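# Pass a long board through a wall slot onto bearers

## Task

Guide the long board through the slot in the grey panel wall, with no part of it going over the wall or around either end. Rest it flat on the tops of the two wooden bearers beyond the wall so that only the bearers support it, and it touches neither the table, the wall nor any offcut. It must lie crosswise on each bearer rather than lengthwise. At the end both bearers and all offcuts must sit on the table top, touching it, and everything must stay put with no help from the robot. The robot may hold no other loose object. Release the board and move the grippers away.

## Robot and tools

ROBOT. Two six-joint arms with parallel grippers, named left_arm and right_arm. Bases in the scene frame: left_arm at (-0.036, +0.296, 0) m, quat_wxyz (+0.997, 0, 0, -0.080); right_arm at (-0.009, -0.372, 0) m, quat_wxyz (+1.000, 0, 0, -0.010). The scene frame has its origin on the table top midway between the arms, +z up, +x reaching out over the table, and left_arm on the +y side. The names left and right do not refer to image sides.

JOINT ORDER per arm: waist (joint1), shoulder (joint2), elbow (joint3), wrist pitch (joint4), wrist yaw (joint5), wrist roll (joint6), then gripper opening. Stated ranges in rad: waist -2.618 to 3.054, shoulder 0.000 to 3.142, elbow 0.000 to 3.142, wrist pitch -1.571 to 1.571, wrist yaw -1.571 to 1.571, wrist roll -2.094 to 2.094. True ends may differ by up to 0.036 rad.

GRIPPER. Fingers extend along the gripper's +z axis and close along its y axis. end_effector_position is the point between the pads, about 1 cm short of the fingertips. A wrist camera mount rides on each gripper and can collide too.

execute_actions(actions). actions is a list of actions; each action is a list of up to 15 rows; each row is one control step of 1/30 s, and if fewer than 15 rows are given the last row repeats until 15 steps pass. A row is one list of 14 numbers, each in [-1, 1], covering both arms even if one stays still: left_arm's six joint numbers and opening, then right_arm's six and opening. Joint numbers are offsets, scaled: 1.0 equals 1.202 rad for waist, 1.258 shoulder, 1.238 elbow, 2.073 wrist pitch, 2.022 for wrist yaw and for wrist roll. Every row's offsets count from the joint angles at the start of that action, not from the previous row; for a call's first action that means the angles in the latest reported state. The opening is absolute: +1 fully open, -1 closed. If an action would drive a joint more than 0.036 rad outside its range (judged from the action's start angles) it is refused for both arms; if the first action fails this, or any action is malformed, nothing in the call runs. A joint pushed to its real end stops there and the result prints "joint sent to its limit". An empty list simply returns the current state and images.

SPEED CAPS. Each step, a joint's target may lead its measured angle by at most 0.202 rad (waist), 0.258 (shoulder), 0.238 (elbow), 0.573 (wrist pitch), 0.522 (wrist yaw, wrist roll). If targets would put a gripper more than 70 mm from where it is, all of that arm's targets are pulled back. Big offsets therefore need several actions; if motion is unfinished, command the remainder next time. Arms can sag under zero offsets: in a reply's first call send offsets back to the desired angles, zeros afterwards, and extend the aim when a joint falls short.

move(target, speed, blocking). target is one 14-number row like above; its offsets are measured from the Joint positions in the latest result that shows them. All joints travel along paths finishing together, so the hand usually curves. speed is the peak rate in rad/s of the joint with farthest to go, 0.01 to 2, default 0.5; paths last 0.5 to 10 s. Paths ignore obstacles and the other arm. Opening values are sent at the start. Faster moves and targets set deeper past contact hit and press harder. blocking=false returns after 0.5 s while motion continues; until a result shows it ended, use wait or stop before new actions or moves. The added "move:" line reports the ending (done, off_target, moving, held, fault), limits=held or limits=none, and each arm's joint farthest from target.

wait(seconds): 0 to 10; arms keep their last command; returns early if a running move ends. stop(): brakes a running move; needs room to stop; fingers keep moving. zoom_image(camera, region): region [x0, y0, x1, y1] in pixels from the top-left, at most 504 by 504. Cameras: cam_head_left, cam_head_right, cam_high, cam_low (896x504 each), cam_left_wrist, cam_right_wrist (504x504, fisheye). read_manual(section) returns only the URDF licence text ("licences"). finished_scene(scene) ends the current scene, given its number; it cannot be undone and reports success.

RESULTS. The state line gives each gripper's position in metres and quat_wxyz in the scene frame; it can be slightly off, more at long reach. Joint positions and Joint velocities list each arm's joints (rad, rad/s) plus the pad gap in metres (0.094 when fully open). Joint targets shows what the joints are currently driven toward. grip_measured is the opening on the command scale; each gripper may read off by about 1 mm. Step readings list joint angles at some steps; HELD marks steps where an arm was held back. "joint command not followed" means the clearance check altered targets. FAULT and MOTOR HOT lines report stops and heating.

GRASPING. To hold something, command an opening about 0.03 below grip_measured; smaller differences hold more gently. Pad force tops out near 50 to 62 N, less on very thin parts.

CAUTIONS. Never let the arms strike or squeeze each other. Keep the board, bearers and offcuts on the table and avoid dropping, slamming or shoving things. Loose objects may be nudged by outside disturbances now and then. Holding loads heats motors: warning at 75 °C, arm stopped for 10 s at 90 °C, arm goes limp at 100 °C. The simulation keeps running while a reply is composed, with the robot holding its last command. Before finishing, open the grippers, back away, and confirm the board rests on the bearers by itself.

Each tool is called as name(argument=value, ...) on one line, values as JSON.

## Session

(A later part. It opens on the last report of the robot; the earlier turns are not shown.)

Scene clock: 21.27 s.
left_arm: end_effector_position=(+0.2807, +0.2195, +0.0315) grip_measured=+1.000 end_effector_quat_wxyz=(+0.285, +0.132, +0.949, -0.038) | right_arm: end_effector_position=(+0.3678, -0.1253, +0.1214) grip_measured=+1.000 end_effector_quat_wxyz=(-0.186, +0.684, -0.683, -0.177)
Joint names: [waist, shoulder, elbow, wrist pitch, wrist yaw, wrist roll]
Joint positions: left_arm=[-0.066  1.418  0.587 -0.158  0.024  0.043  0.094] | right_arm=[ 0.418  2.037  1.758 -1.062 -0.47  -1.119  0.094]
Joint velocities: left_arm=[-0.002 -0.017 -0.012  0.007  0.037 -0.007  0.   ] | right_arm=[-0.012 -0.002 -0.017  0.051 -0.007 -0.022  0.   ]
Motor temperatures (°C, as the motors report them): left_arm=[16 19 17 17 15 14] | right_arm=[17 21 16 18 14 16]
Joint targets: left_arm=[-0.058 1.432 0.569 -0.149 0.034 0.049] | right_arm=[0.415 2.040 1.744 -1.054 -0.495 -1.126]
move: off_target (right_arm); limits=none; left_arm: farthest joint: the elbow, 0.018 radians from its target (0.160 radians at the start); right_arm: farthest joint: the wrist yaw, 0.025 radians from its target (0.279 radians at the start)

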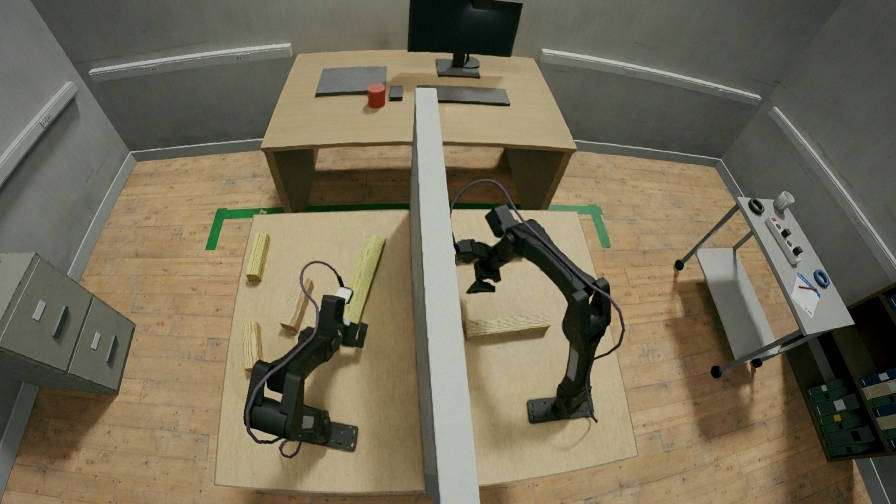

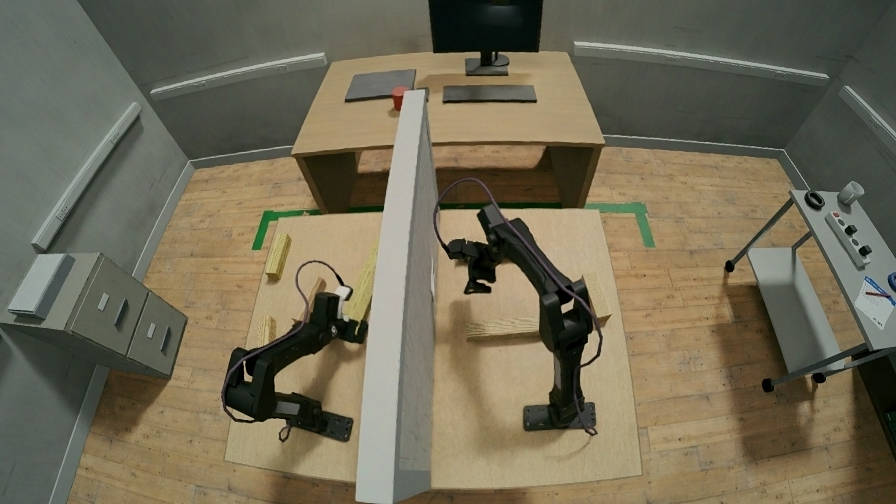

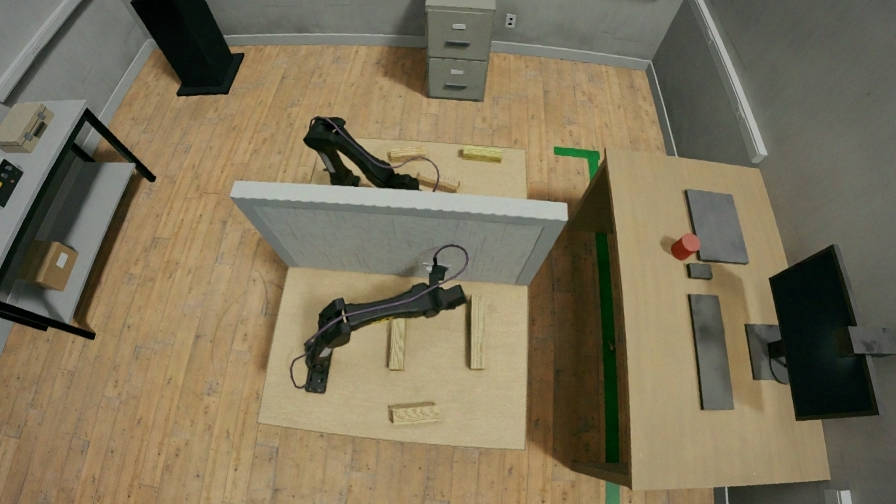

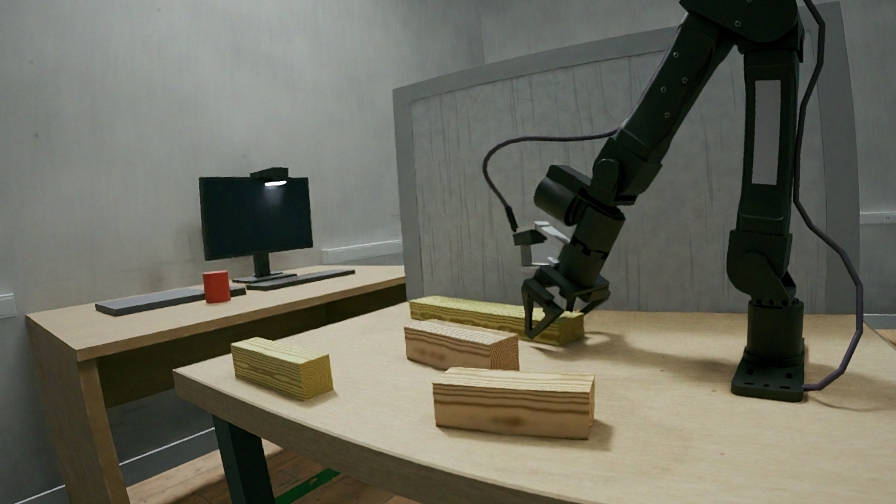

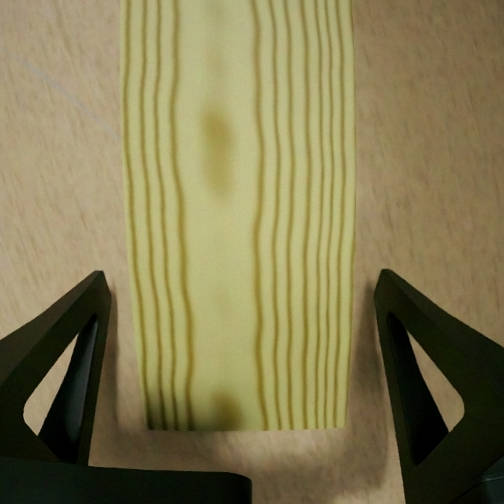

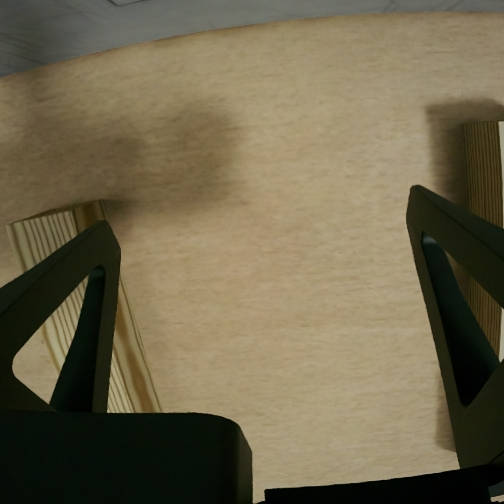

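zoom_image(camera="cam_low", region=[495, 210, 625, 355])

zoom_image(camera="cam_head_right", region=[400, 190, 560, 350])

zoom_image(camera="cam_high", region=[380, 230, 500, 330])

Region (495, 210, 625, 355) of cam_low's 896x504 image, scaled by 3.476, with more detail than that image has; it fills the left 452 columns of this view, and the rest is white.

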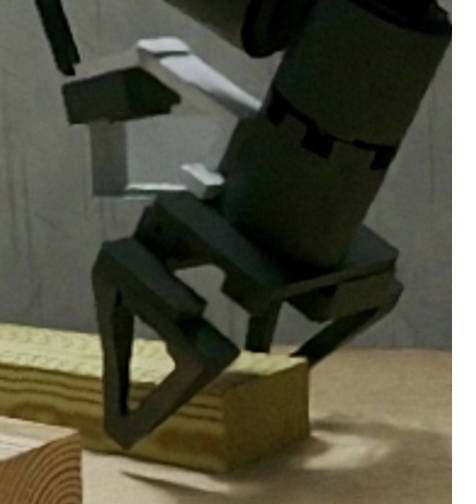

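Region (400, 190, 560, 350) of cam_head_right's 896x504 image, scaled by 3.150, with more detail than that image has.

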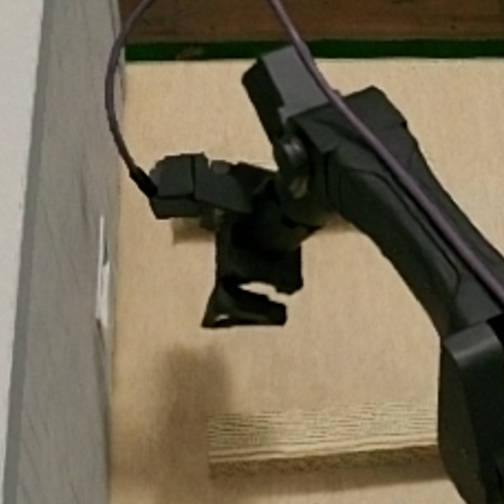

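Region (380, 230, 500, 330) of cam_high's 896x504 image, scaled by 4.200, with more detail than that image has.

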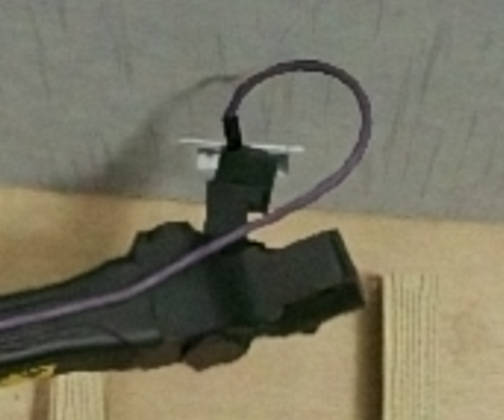

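execute_actions(actions=[[[0.0067,0.0122,-0.0159,0.0058,0.0049,0.003,1,-0.0025,0.0024,-0.0113,0.0039,-0.0124,-0.0035,1],[0.0067,0.0137,-0.0177,0.0078,0.0049,0.003,1,-0.0025,0.0024,-0.0113,0.0039,-0.0124,-0.0035,1],[0.0067,0.0153,-0.0196,0.0099,0.0049,0.003,1,-0.0025,0.0024,-0.0113,0.0039,-0.0124,-0.0035,1],[0.0067,0.0169,-0.0215,0.012,0.0049,0.003,0.9,-0.0025,0.0024,-0.0113,0.0039,-0.0124,-0.0035,1],[0.0067,0.0184,-0.0233,0.014,0.0049,0.003,0.78,-0.0025,0.0024,-0.0113,0.0039,-0.0124,-0.0035,1],[0.0067,0.0195,-0.0246,0.0154,0.0049,0.003,0.66,-0.0025,0.0024,-0.0113,0.0039,-0.0124,-0.0035,1],[0.0067,0.0202,-0.0254,0.0163,0.0049,0.003,0.55,-0.0025,0.0024,-0.0113,0.0039,-0.0124,-0.0035,1],[0.0067,0.0202,-0.0254,0.0163,0.0049,0.003,0.47,-0.0025,0.0024,-0.0113,0.0039,-0.0124,-0.0035,1],[0.0067,0.0202,-0.0254,0.0163,0.0049,0.003,0.41,-0.0025,0.0024,-0.0113,0.0039,-0.0124,-0.0035,1],[0.0067,0.0202,-0.0254,0.0163,0.0049,0.003,0.36,-0.0025,0.0024,-0.0113,0.0039,-0.0124,-0.0035,1],[0.0067,0.0202,-0.0254,0.0163,0.0049,0.003,0.32,-0.0025,0.0024,-0.0113,0.0039,-0.0124,-0.0035,1],[0.0067,0.0202,-0.0254,0.0163,0.0049,0.003,0.28,-0.0025,0.0024,-0.0113,0.0039,-0.0124,-0.0035,1],[0.0067,0.0202,-0.0254,0.0163,0.0049,0.003,0.22,-0.0025,0.0024,-0.0113,0.0039,-0.0124,-0.0035,1],[0.0067,0.0202,-0.0254,0.0163,0.0049,0.003,0.12,-0.0025,0.0024,-0.0113,0.0039,-0.0124,-0.0035,1],[0.0067,0.0202,-0.0254,0.0163,0.0049,0.003,0.05,-0.0025,0.0024,-0.0113,0.0039,-0.0124,-0.0035,1]]])

Scene clock: 22.83 s.
left_arm: end_effector_position=(+0.2848, +0.2185, +0.0340) grip_measured=+0.345 end_effector_quat_wxyz=(+0.294, +0.132, +0.946, -0.039) | right_arm: end_effector_position=(+0.3678, -0.1253, +0.1214) grip_measured=+1.000 end_effector_quat_wxyz=(-0.186, +0.684, -0.683, -0.177)
Joint names: [waist, shoulder, elbow, wrist pitch, wrist yaw, wrist roll]
Joint positions: left_arm=[-0.065  1.419  0.587 -0.137  0.026  0.043  0.063] | right_arm=[ 0.418  2.037  1.758 -1.062 -0.47  -1.12   0.094]
Joint velocities: left_arm=[-0.012  0.017 -0.017 -0.037 -0.051 -0.022  0.001] | right_arm=[ 0.012 -0.002  0.002  0.007 -0.022 -0.022  0.   ]
Motor temperatures (°C, as the motors report them): left_arm=[16 19 17 17 15 14] | right_arm=[17 22 16 18 14 16]
Joint targets: left_arm=[-0.058 1.444 0.556 -0.124 0.034 0.050] | right_arm=[0.415 2.040 1.744 -1.054 -0.495 -1.126]
Step readings (joint positions):
0: left_arm=[-0.066 1.418 0.587 -0.157 0.024 0.043] | right_arm=[0.418 2.037 1.758 -1.062 -0.470 -1.120]
1: left_arm=[-0.066 1.418 0.587 -0.157 0.024 0.043] | right_arm=[0.418 2.037 1.758 -1.062 -0.470 -1.120]
2: left_arm=[-0.066 1.418 0.587 -0.156 0.024 0.043] | right_arm=[0.418 2.037 1.758 -1.062 -0.470 -1.120]
4: left_arm=[-0.066 1.418 0.587 -0.153 0.024 0.044] | right_arm=[0.418 2.037 1.758 -1.062 -0.470 -1.120]
8: left_arm=[-0.066 1.418 0.587 -0.142 0.024 0.044] | right_arm=[0.418 2.037 1.758 -1.062 -0.470 -1.120]
15: Joint positions above

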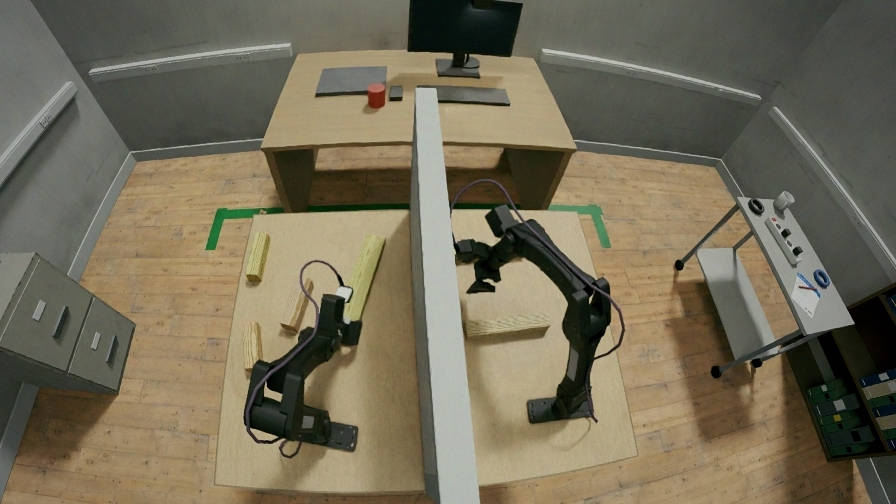

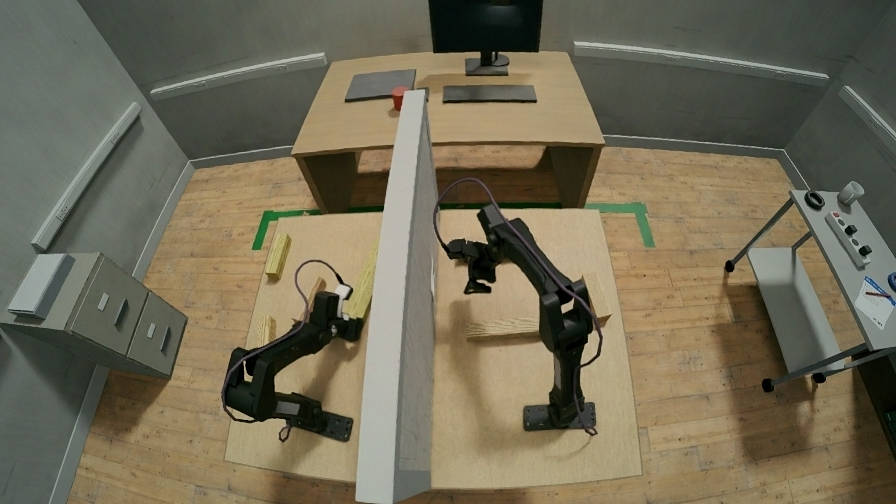

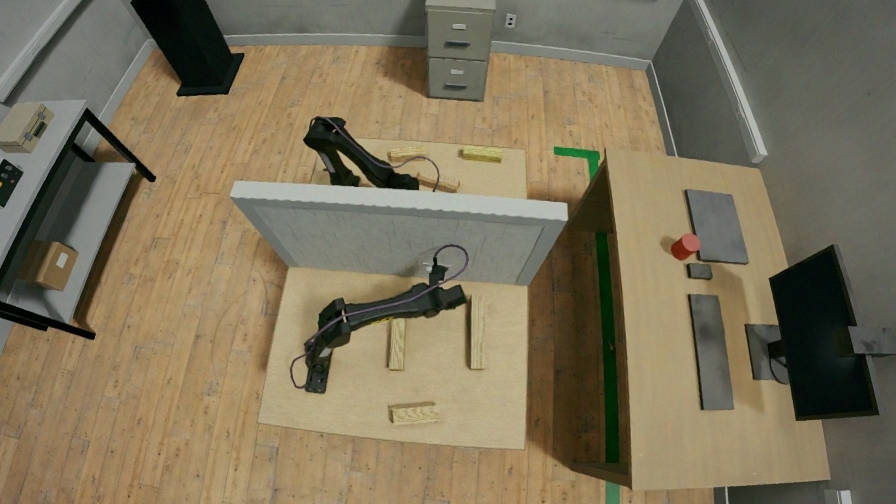

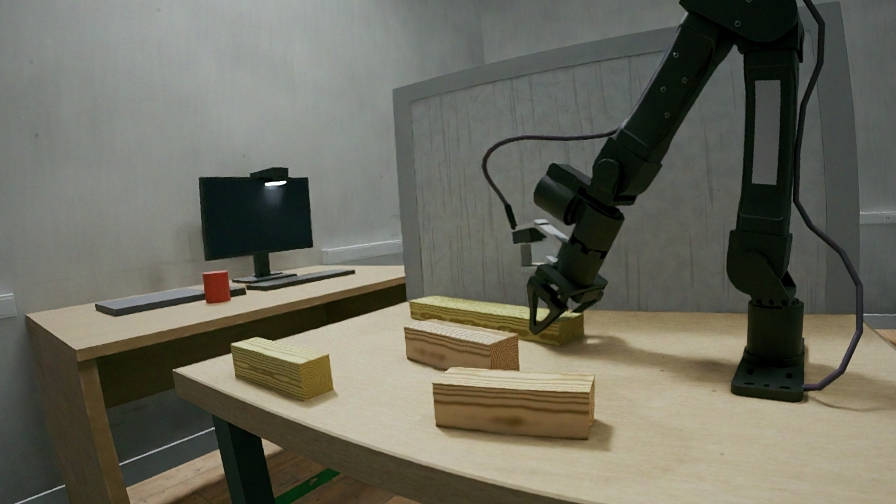

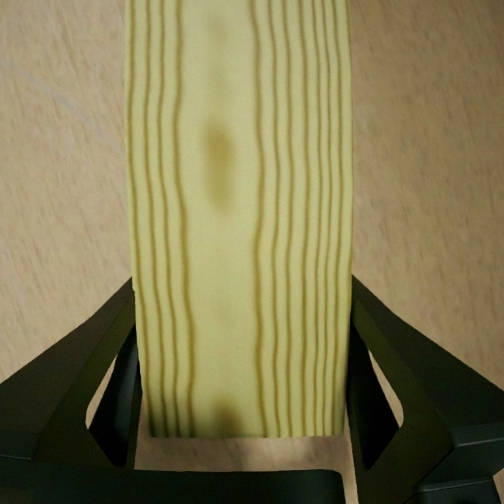

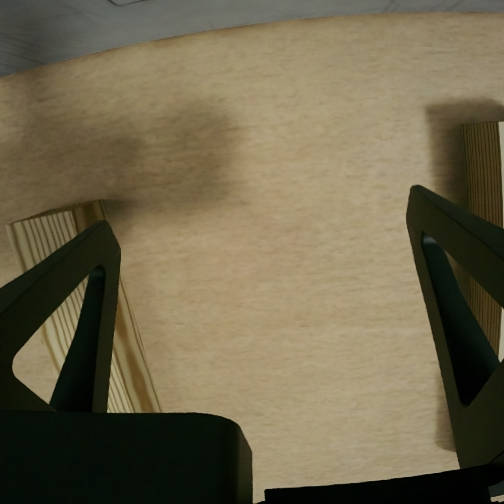

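zoom_image(camera="cam_low", region=[505, 260, 615, 355])

Region (505, 260, 615, 355) of cam_low's 896x504 image, scaled by 4.582, with more detail than that image has; it fills the top 435 rows of this view, and the rest is white.

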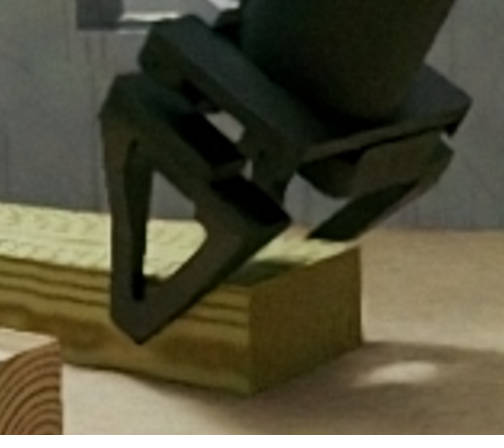

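zoom_image(camera="cam_head_right", region=[440, 235, 510, 305])

zoom_image(camera="cam_head_left", region=[445, 235, 515, 305])

Region (440, 235, 510, 305) of cam_head_right's 896x504 image, scaled by 7.200, with more detail than that image has.

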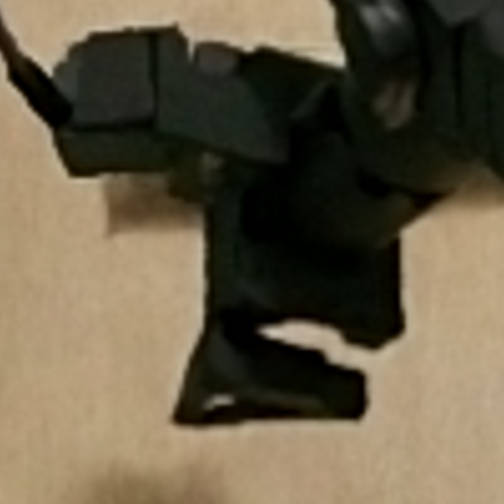

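Region (445, 235, 515, 305) of cam_head_left's 896x504 image, scaled by 7.200, with more detail than that image has.

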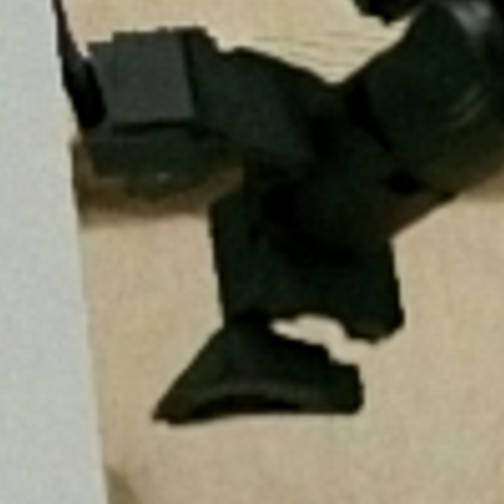

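execute_actions(actions=[])

Scene clock: 27.07 s.
left_arm: end_effector_position=(+0.2848, +0.2185, +0.0340) grip_measured=+0.345 end_effector_quat_wxyz=(+0.294, +0.132, +0.946, -0.039) | right_arm: end_effector_position=(+0.3678, -0.1253, +0.1214) grip_measured=+1.000 end_effector_quat_wxyz=(-0.186, +0.684, -0.683, -0.177)
Joint names: [waist, shoulder, elbow, wrist pitch, wrist yaw, wrist roll]
Joint positions: left_arm=[-0.065  1.419  0.587 -0.137  0.026  0.043  0.063] | right_arm=[ 0.418  2.037  1.758 -1.062 -0.47  -1.12   0.094]
Joint velocities: left_arm=[-0.027 -0.002 -0.007 -0.081  0.051  0.051 -0.001] | right_arm=[-0.012 -0.002  0.012  0.007  0.022 -0.037  0.   ]
Motor temperatures (°C, as the motors report them): left_arm=[16 19 16 18 15 14] | right_arm=[17 22 16 18 14 16]
Joint targets: left_arm=[-0.058 1.444 0.556 -0.124 0.034 0.050] | right_arm=[0.415 2.040 1.744 -1.054 -0.495 -1.126]

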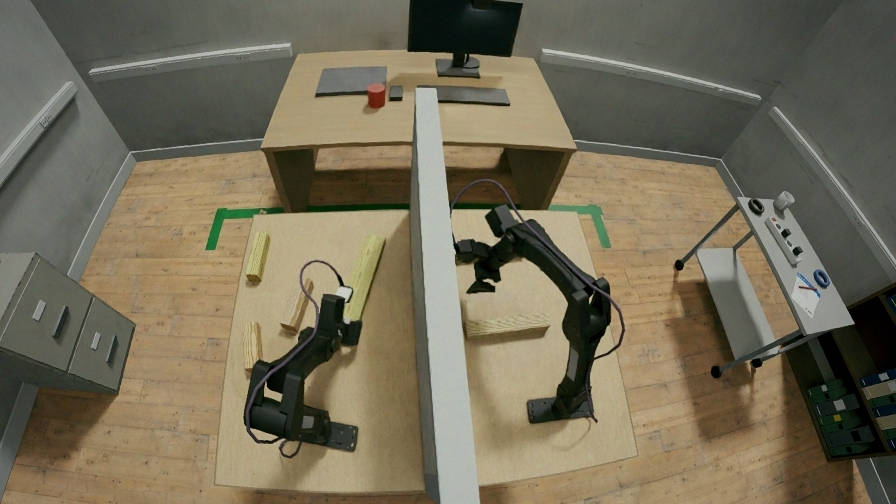

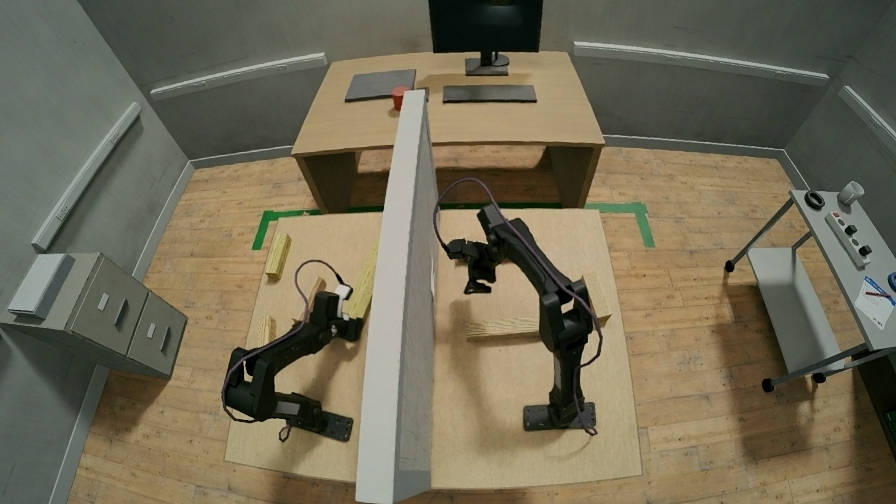

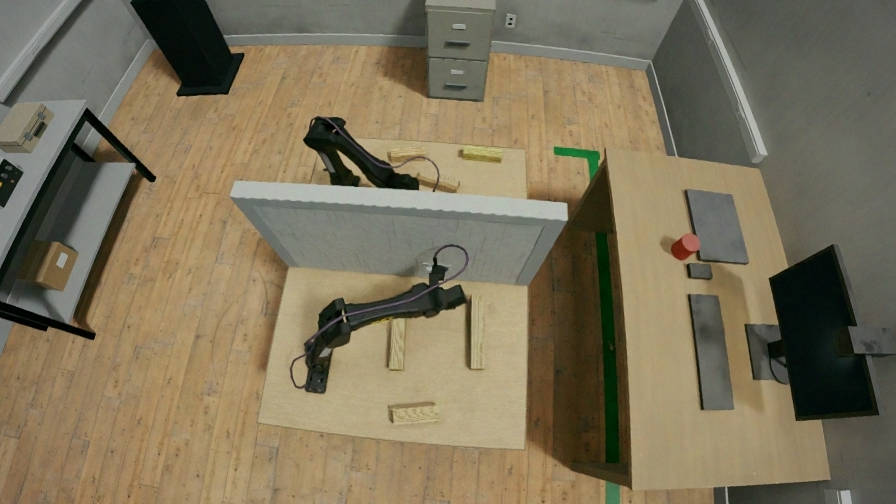

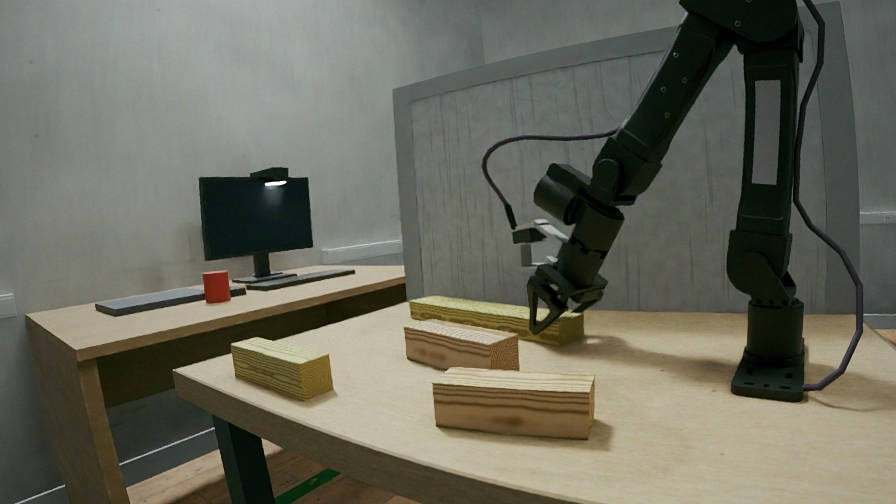

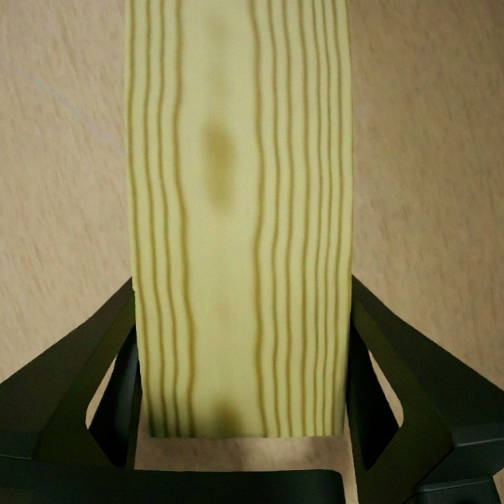

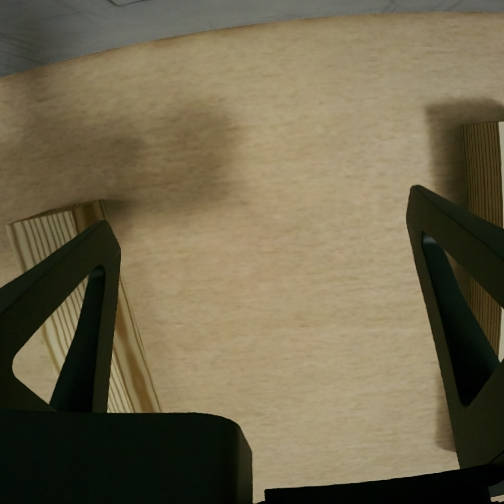

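move(target=[0.0682, -0.1057, 0.1195, -0.0753, 0.0302, 0.0450, 0.05, -0.0025, 0.0024, -0.0113, 0.0039, -0.0124, -0.0035, 1], speed=0.25)

Scene clock: 28.37 s.
left_arm: end_effector_position=(+0.2825, +0.2358, +0.0683) grip_measured=+0.345 end_effector_quat_wxyz=(+0.285, +0.142, +0.947, -0.036) | right_arm: end_effector_position=(+0.3679, -0.1253, +0.1214) grip_measured=+1.000 end_effector_quat_wxyz=(-0.186, +0.684, -0.683, -0.177)
Joint names: [waist, shoulder, elbow, wrist pitch, wrist yaw, wrist roll]
Joint positions: left_arm=[ 0.008  1.327  0.685 -0.35   0.068  0.125  0.063] | right_arm=[ 0.418  2.037  1.758 -1.061 -0.469 -1.12   0.094]
Joint velocities: left_arm=[-0.002 -0.012 -0.007  0.022 -0.037  0.007  0.001] | right_arm=[-0.007 -0.012  0.012 -0.037  0.051  0.022  0.   ]
Motor temperatures (°C, as the motors report them): left_arm=[16 19 17 18 15 14] | right_arm=[17 23 16 18 14 16]
Joint targets: left_arm=[0.017 1.286 0.735 -0.293 0.087 0.134] | right_arm=[0.415 2.040 1.744 -1.053 -0.495 -1.126]
move: off_target (left_arm, right_arm); limits=none; left_arm: farthest joint: the wrist pitch, 0.057 radians from its target (0.156 radians at the start); right_arm: farthest joint: the wrist yaw, 0.026 radians from its target (0.025 radians at the start)

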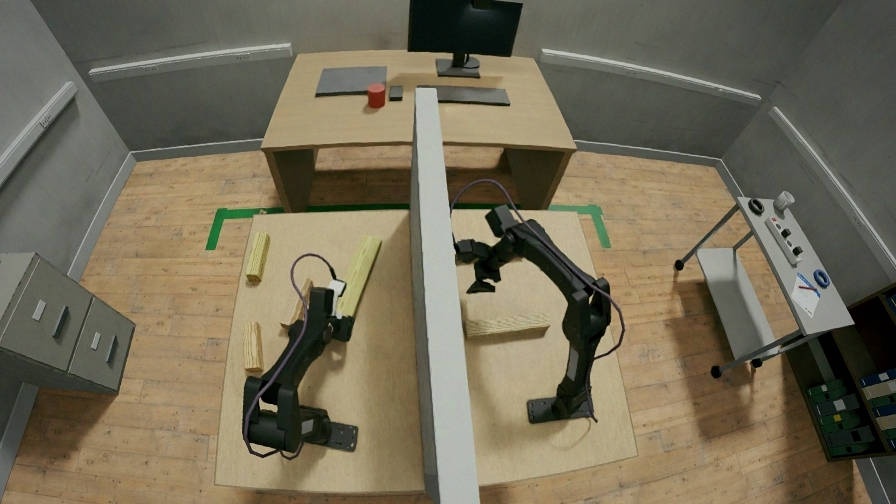

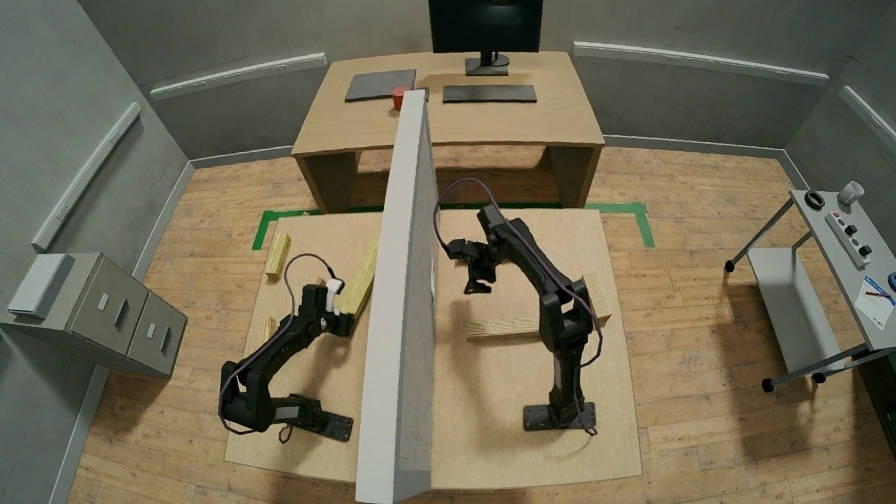

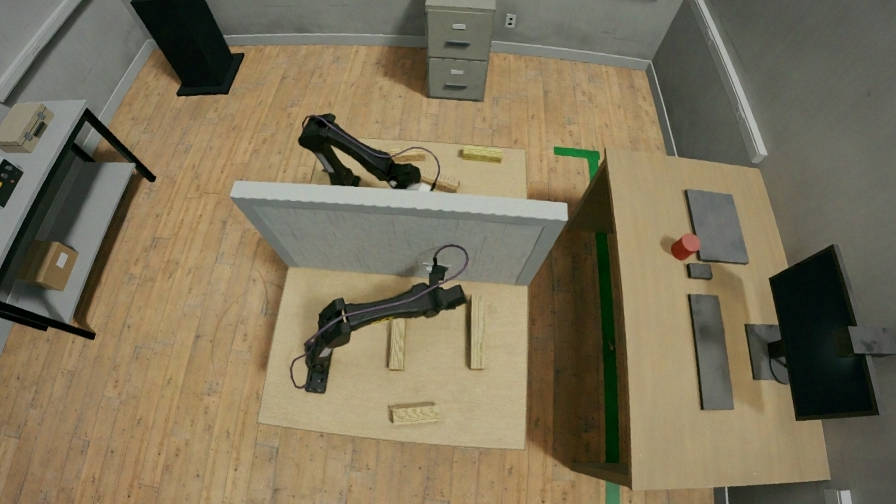

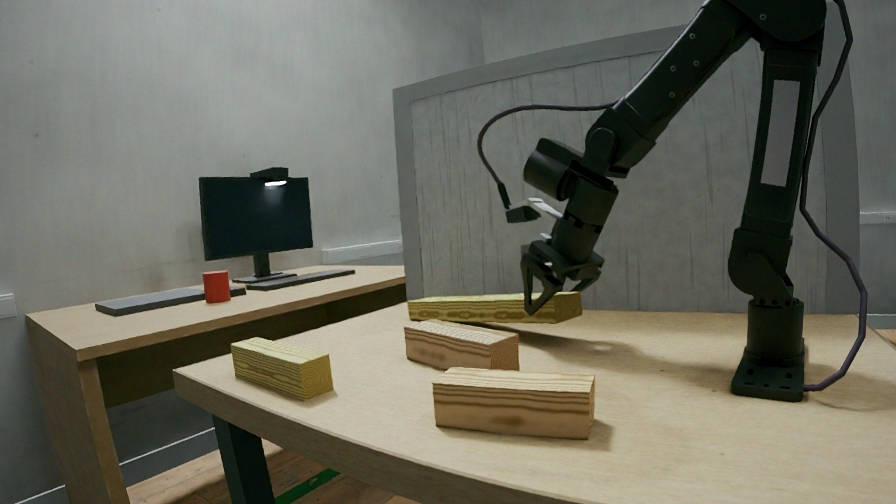

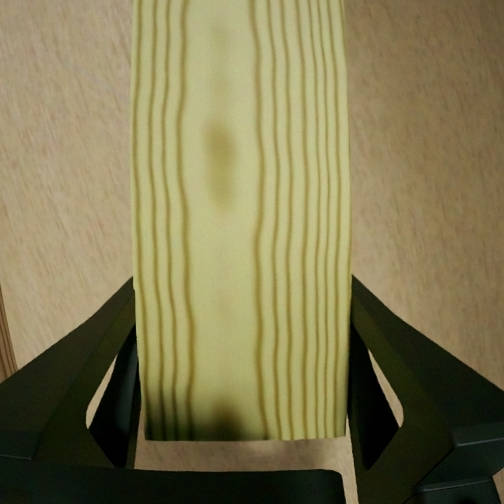

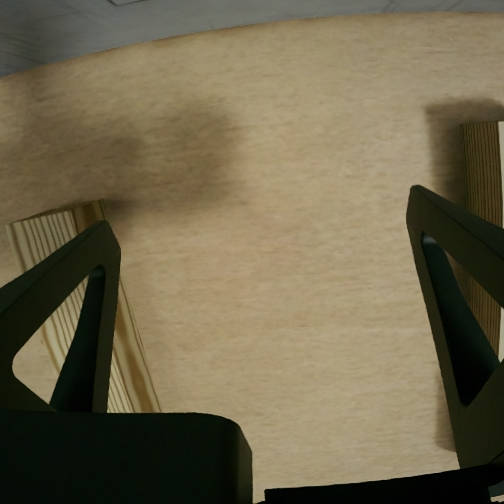

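move(target=[0.0062, 0.0680, -0.1018, 0.1033, 0.0087, 0.0030, 0.05, -0.0025, 0.0024, -0.0113, 0.0034, -0.0129, -0.0035, 1], speed=0.35)

Scene clock: 32.43 s.
left_arm: end_effector_position=(+0.2820, +0.2360, +0.0347) grip_measured=+0.343 end_effector_quat_wxyz=(+0.291, +0.139, +0.946, -0.038) | right_arm: end_effector_position=(+0.3679, -0.1252, +0.1214) grip_measured=+1.000 end_effector_quat_wxyz=(-0.186, +0.684, -0.683, -0.177)
Joint names: [waist, shoulder, elbow, wrist pitch, wrist yaw, wrist roll]
Joint positions: left_arm=[ 0.011  1.396  0.576 -0.159  0.071  0.121  0.063] | right_arm=[ 0.418  2.037  1.758 -1.061 -0.47  -1.12   0.094]
Joint velocities: left_arm=[ 0.002  0.017 -0.002 -0.007  0.037 -0.007 -0.001] | right_arm=[-0.007 -0.002 -0.017 -0.066 -0.007 -0.051  0.   ]
Motor temperatures (°C, as the motors report them): left_arm=[16 19 17 18 15 14] | right_arm=[17 23 16 18 14 16]
Joint targets: left_arm=[0.016 1.413 0.559 -0.136 0.085 0.131] | right_arm=[0.415 2.040 1.744 -1.054 -0.495 -1.127]
move: off_target (left_arm, right_arm); limits=none; left_arm: farthest joint: the wrist pitch, 0.023 radians from its target (0.214 radians at the start); right_arm: farthest joint: the wrist yaw, 0.025 radians from its target (0.026 radians at the start)

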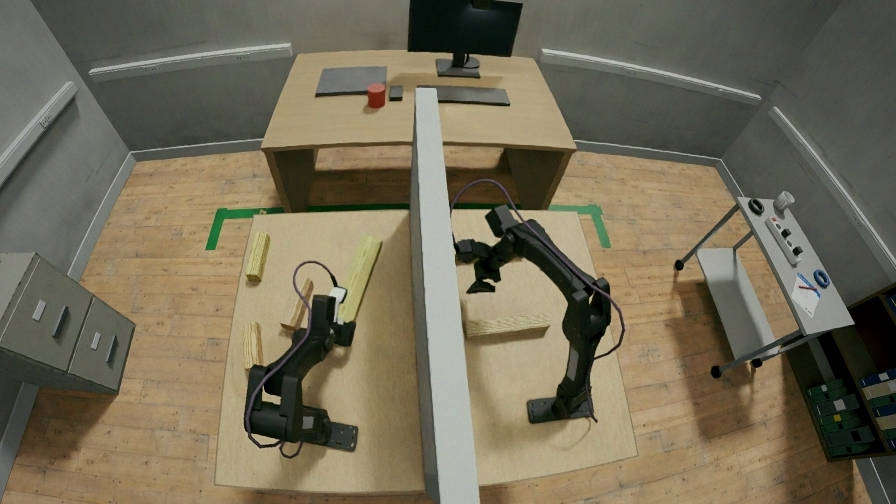

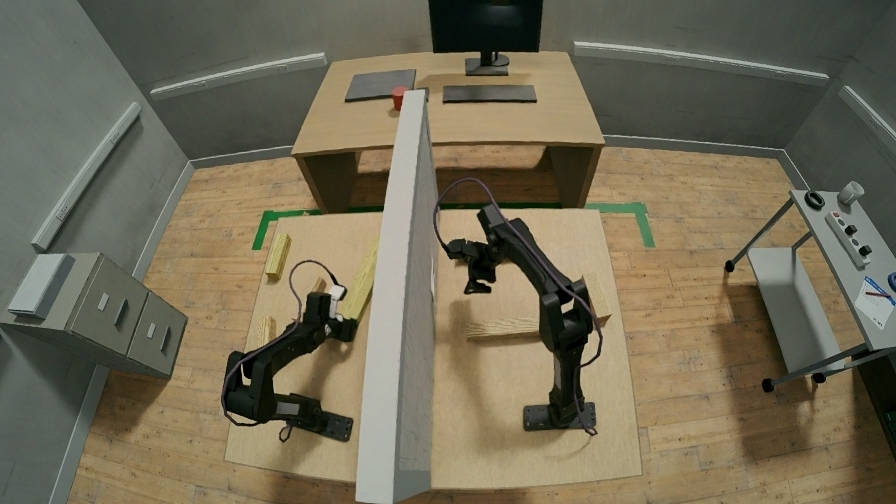

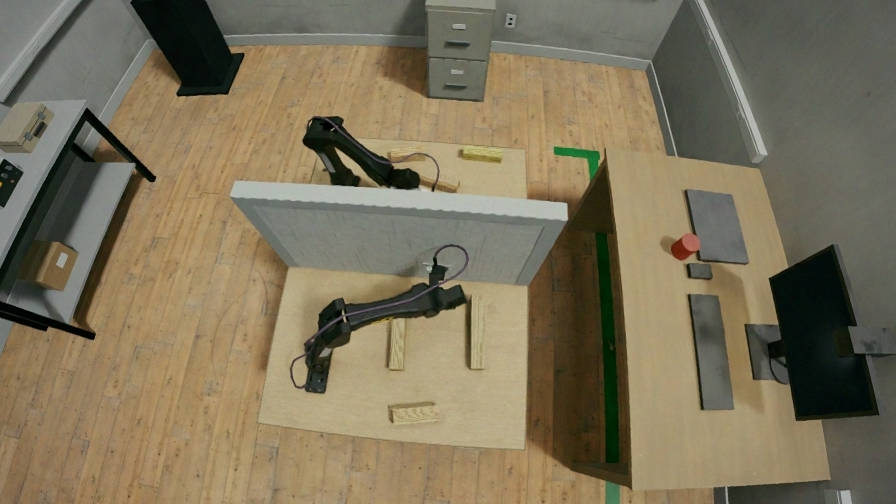

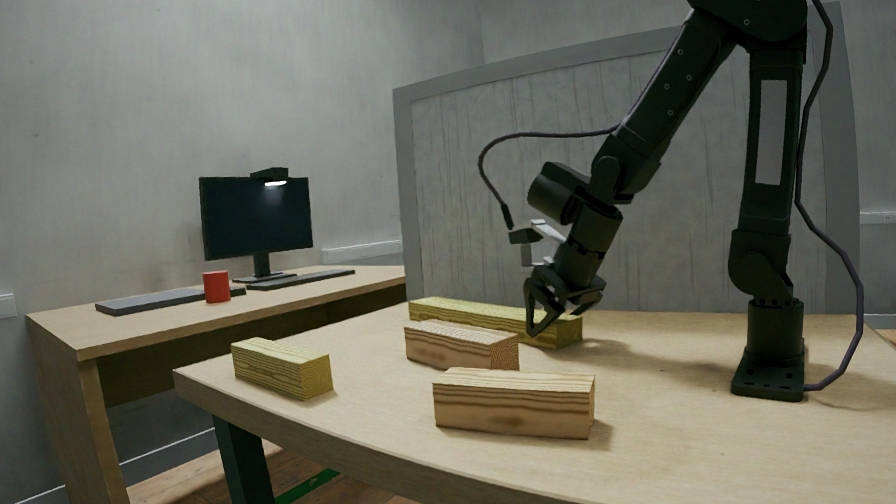

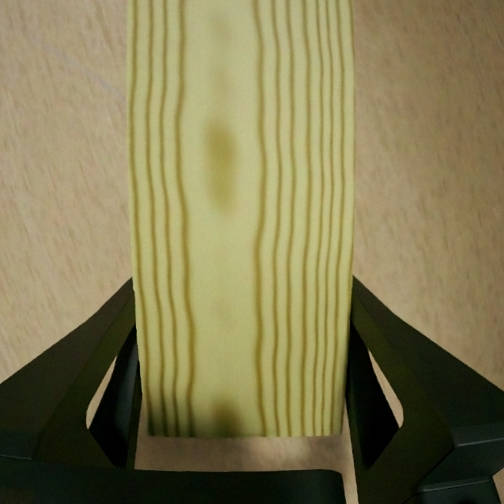

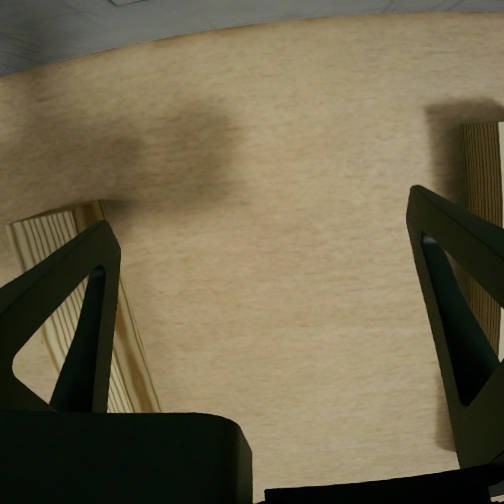

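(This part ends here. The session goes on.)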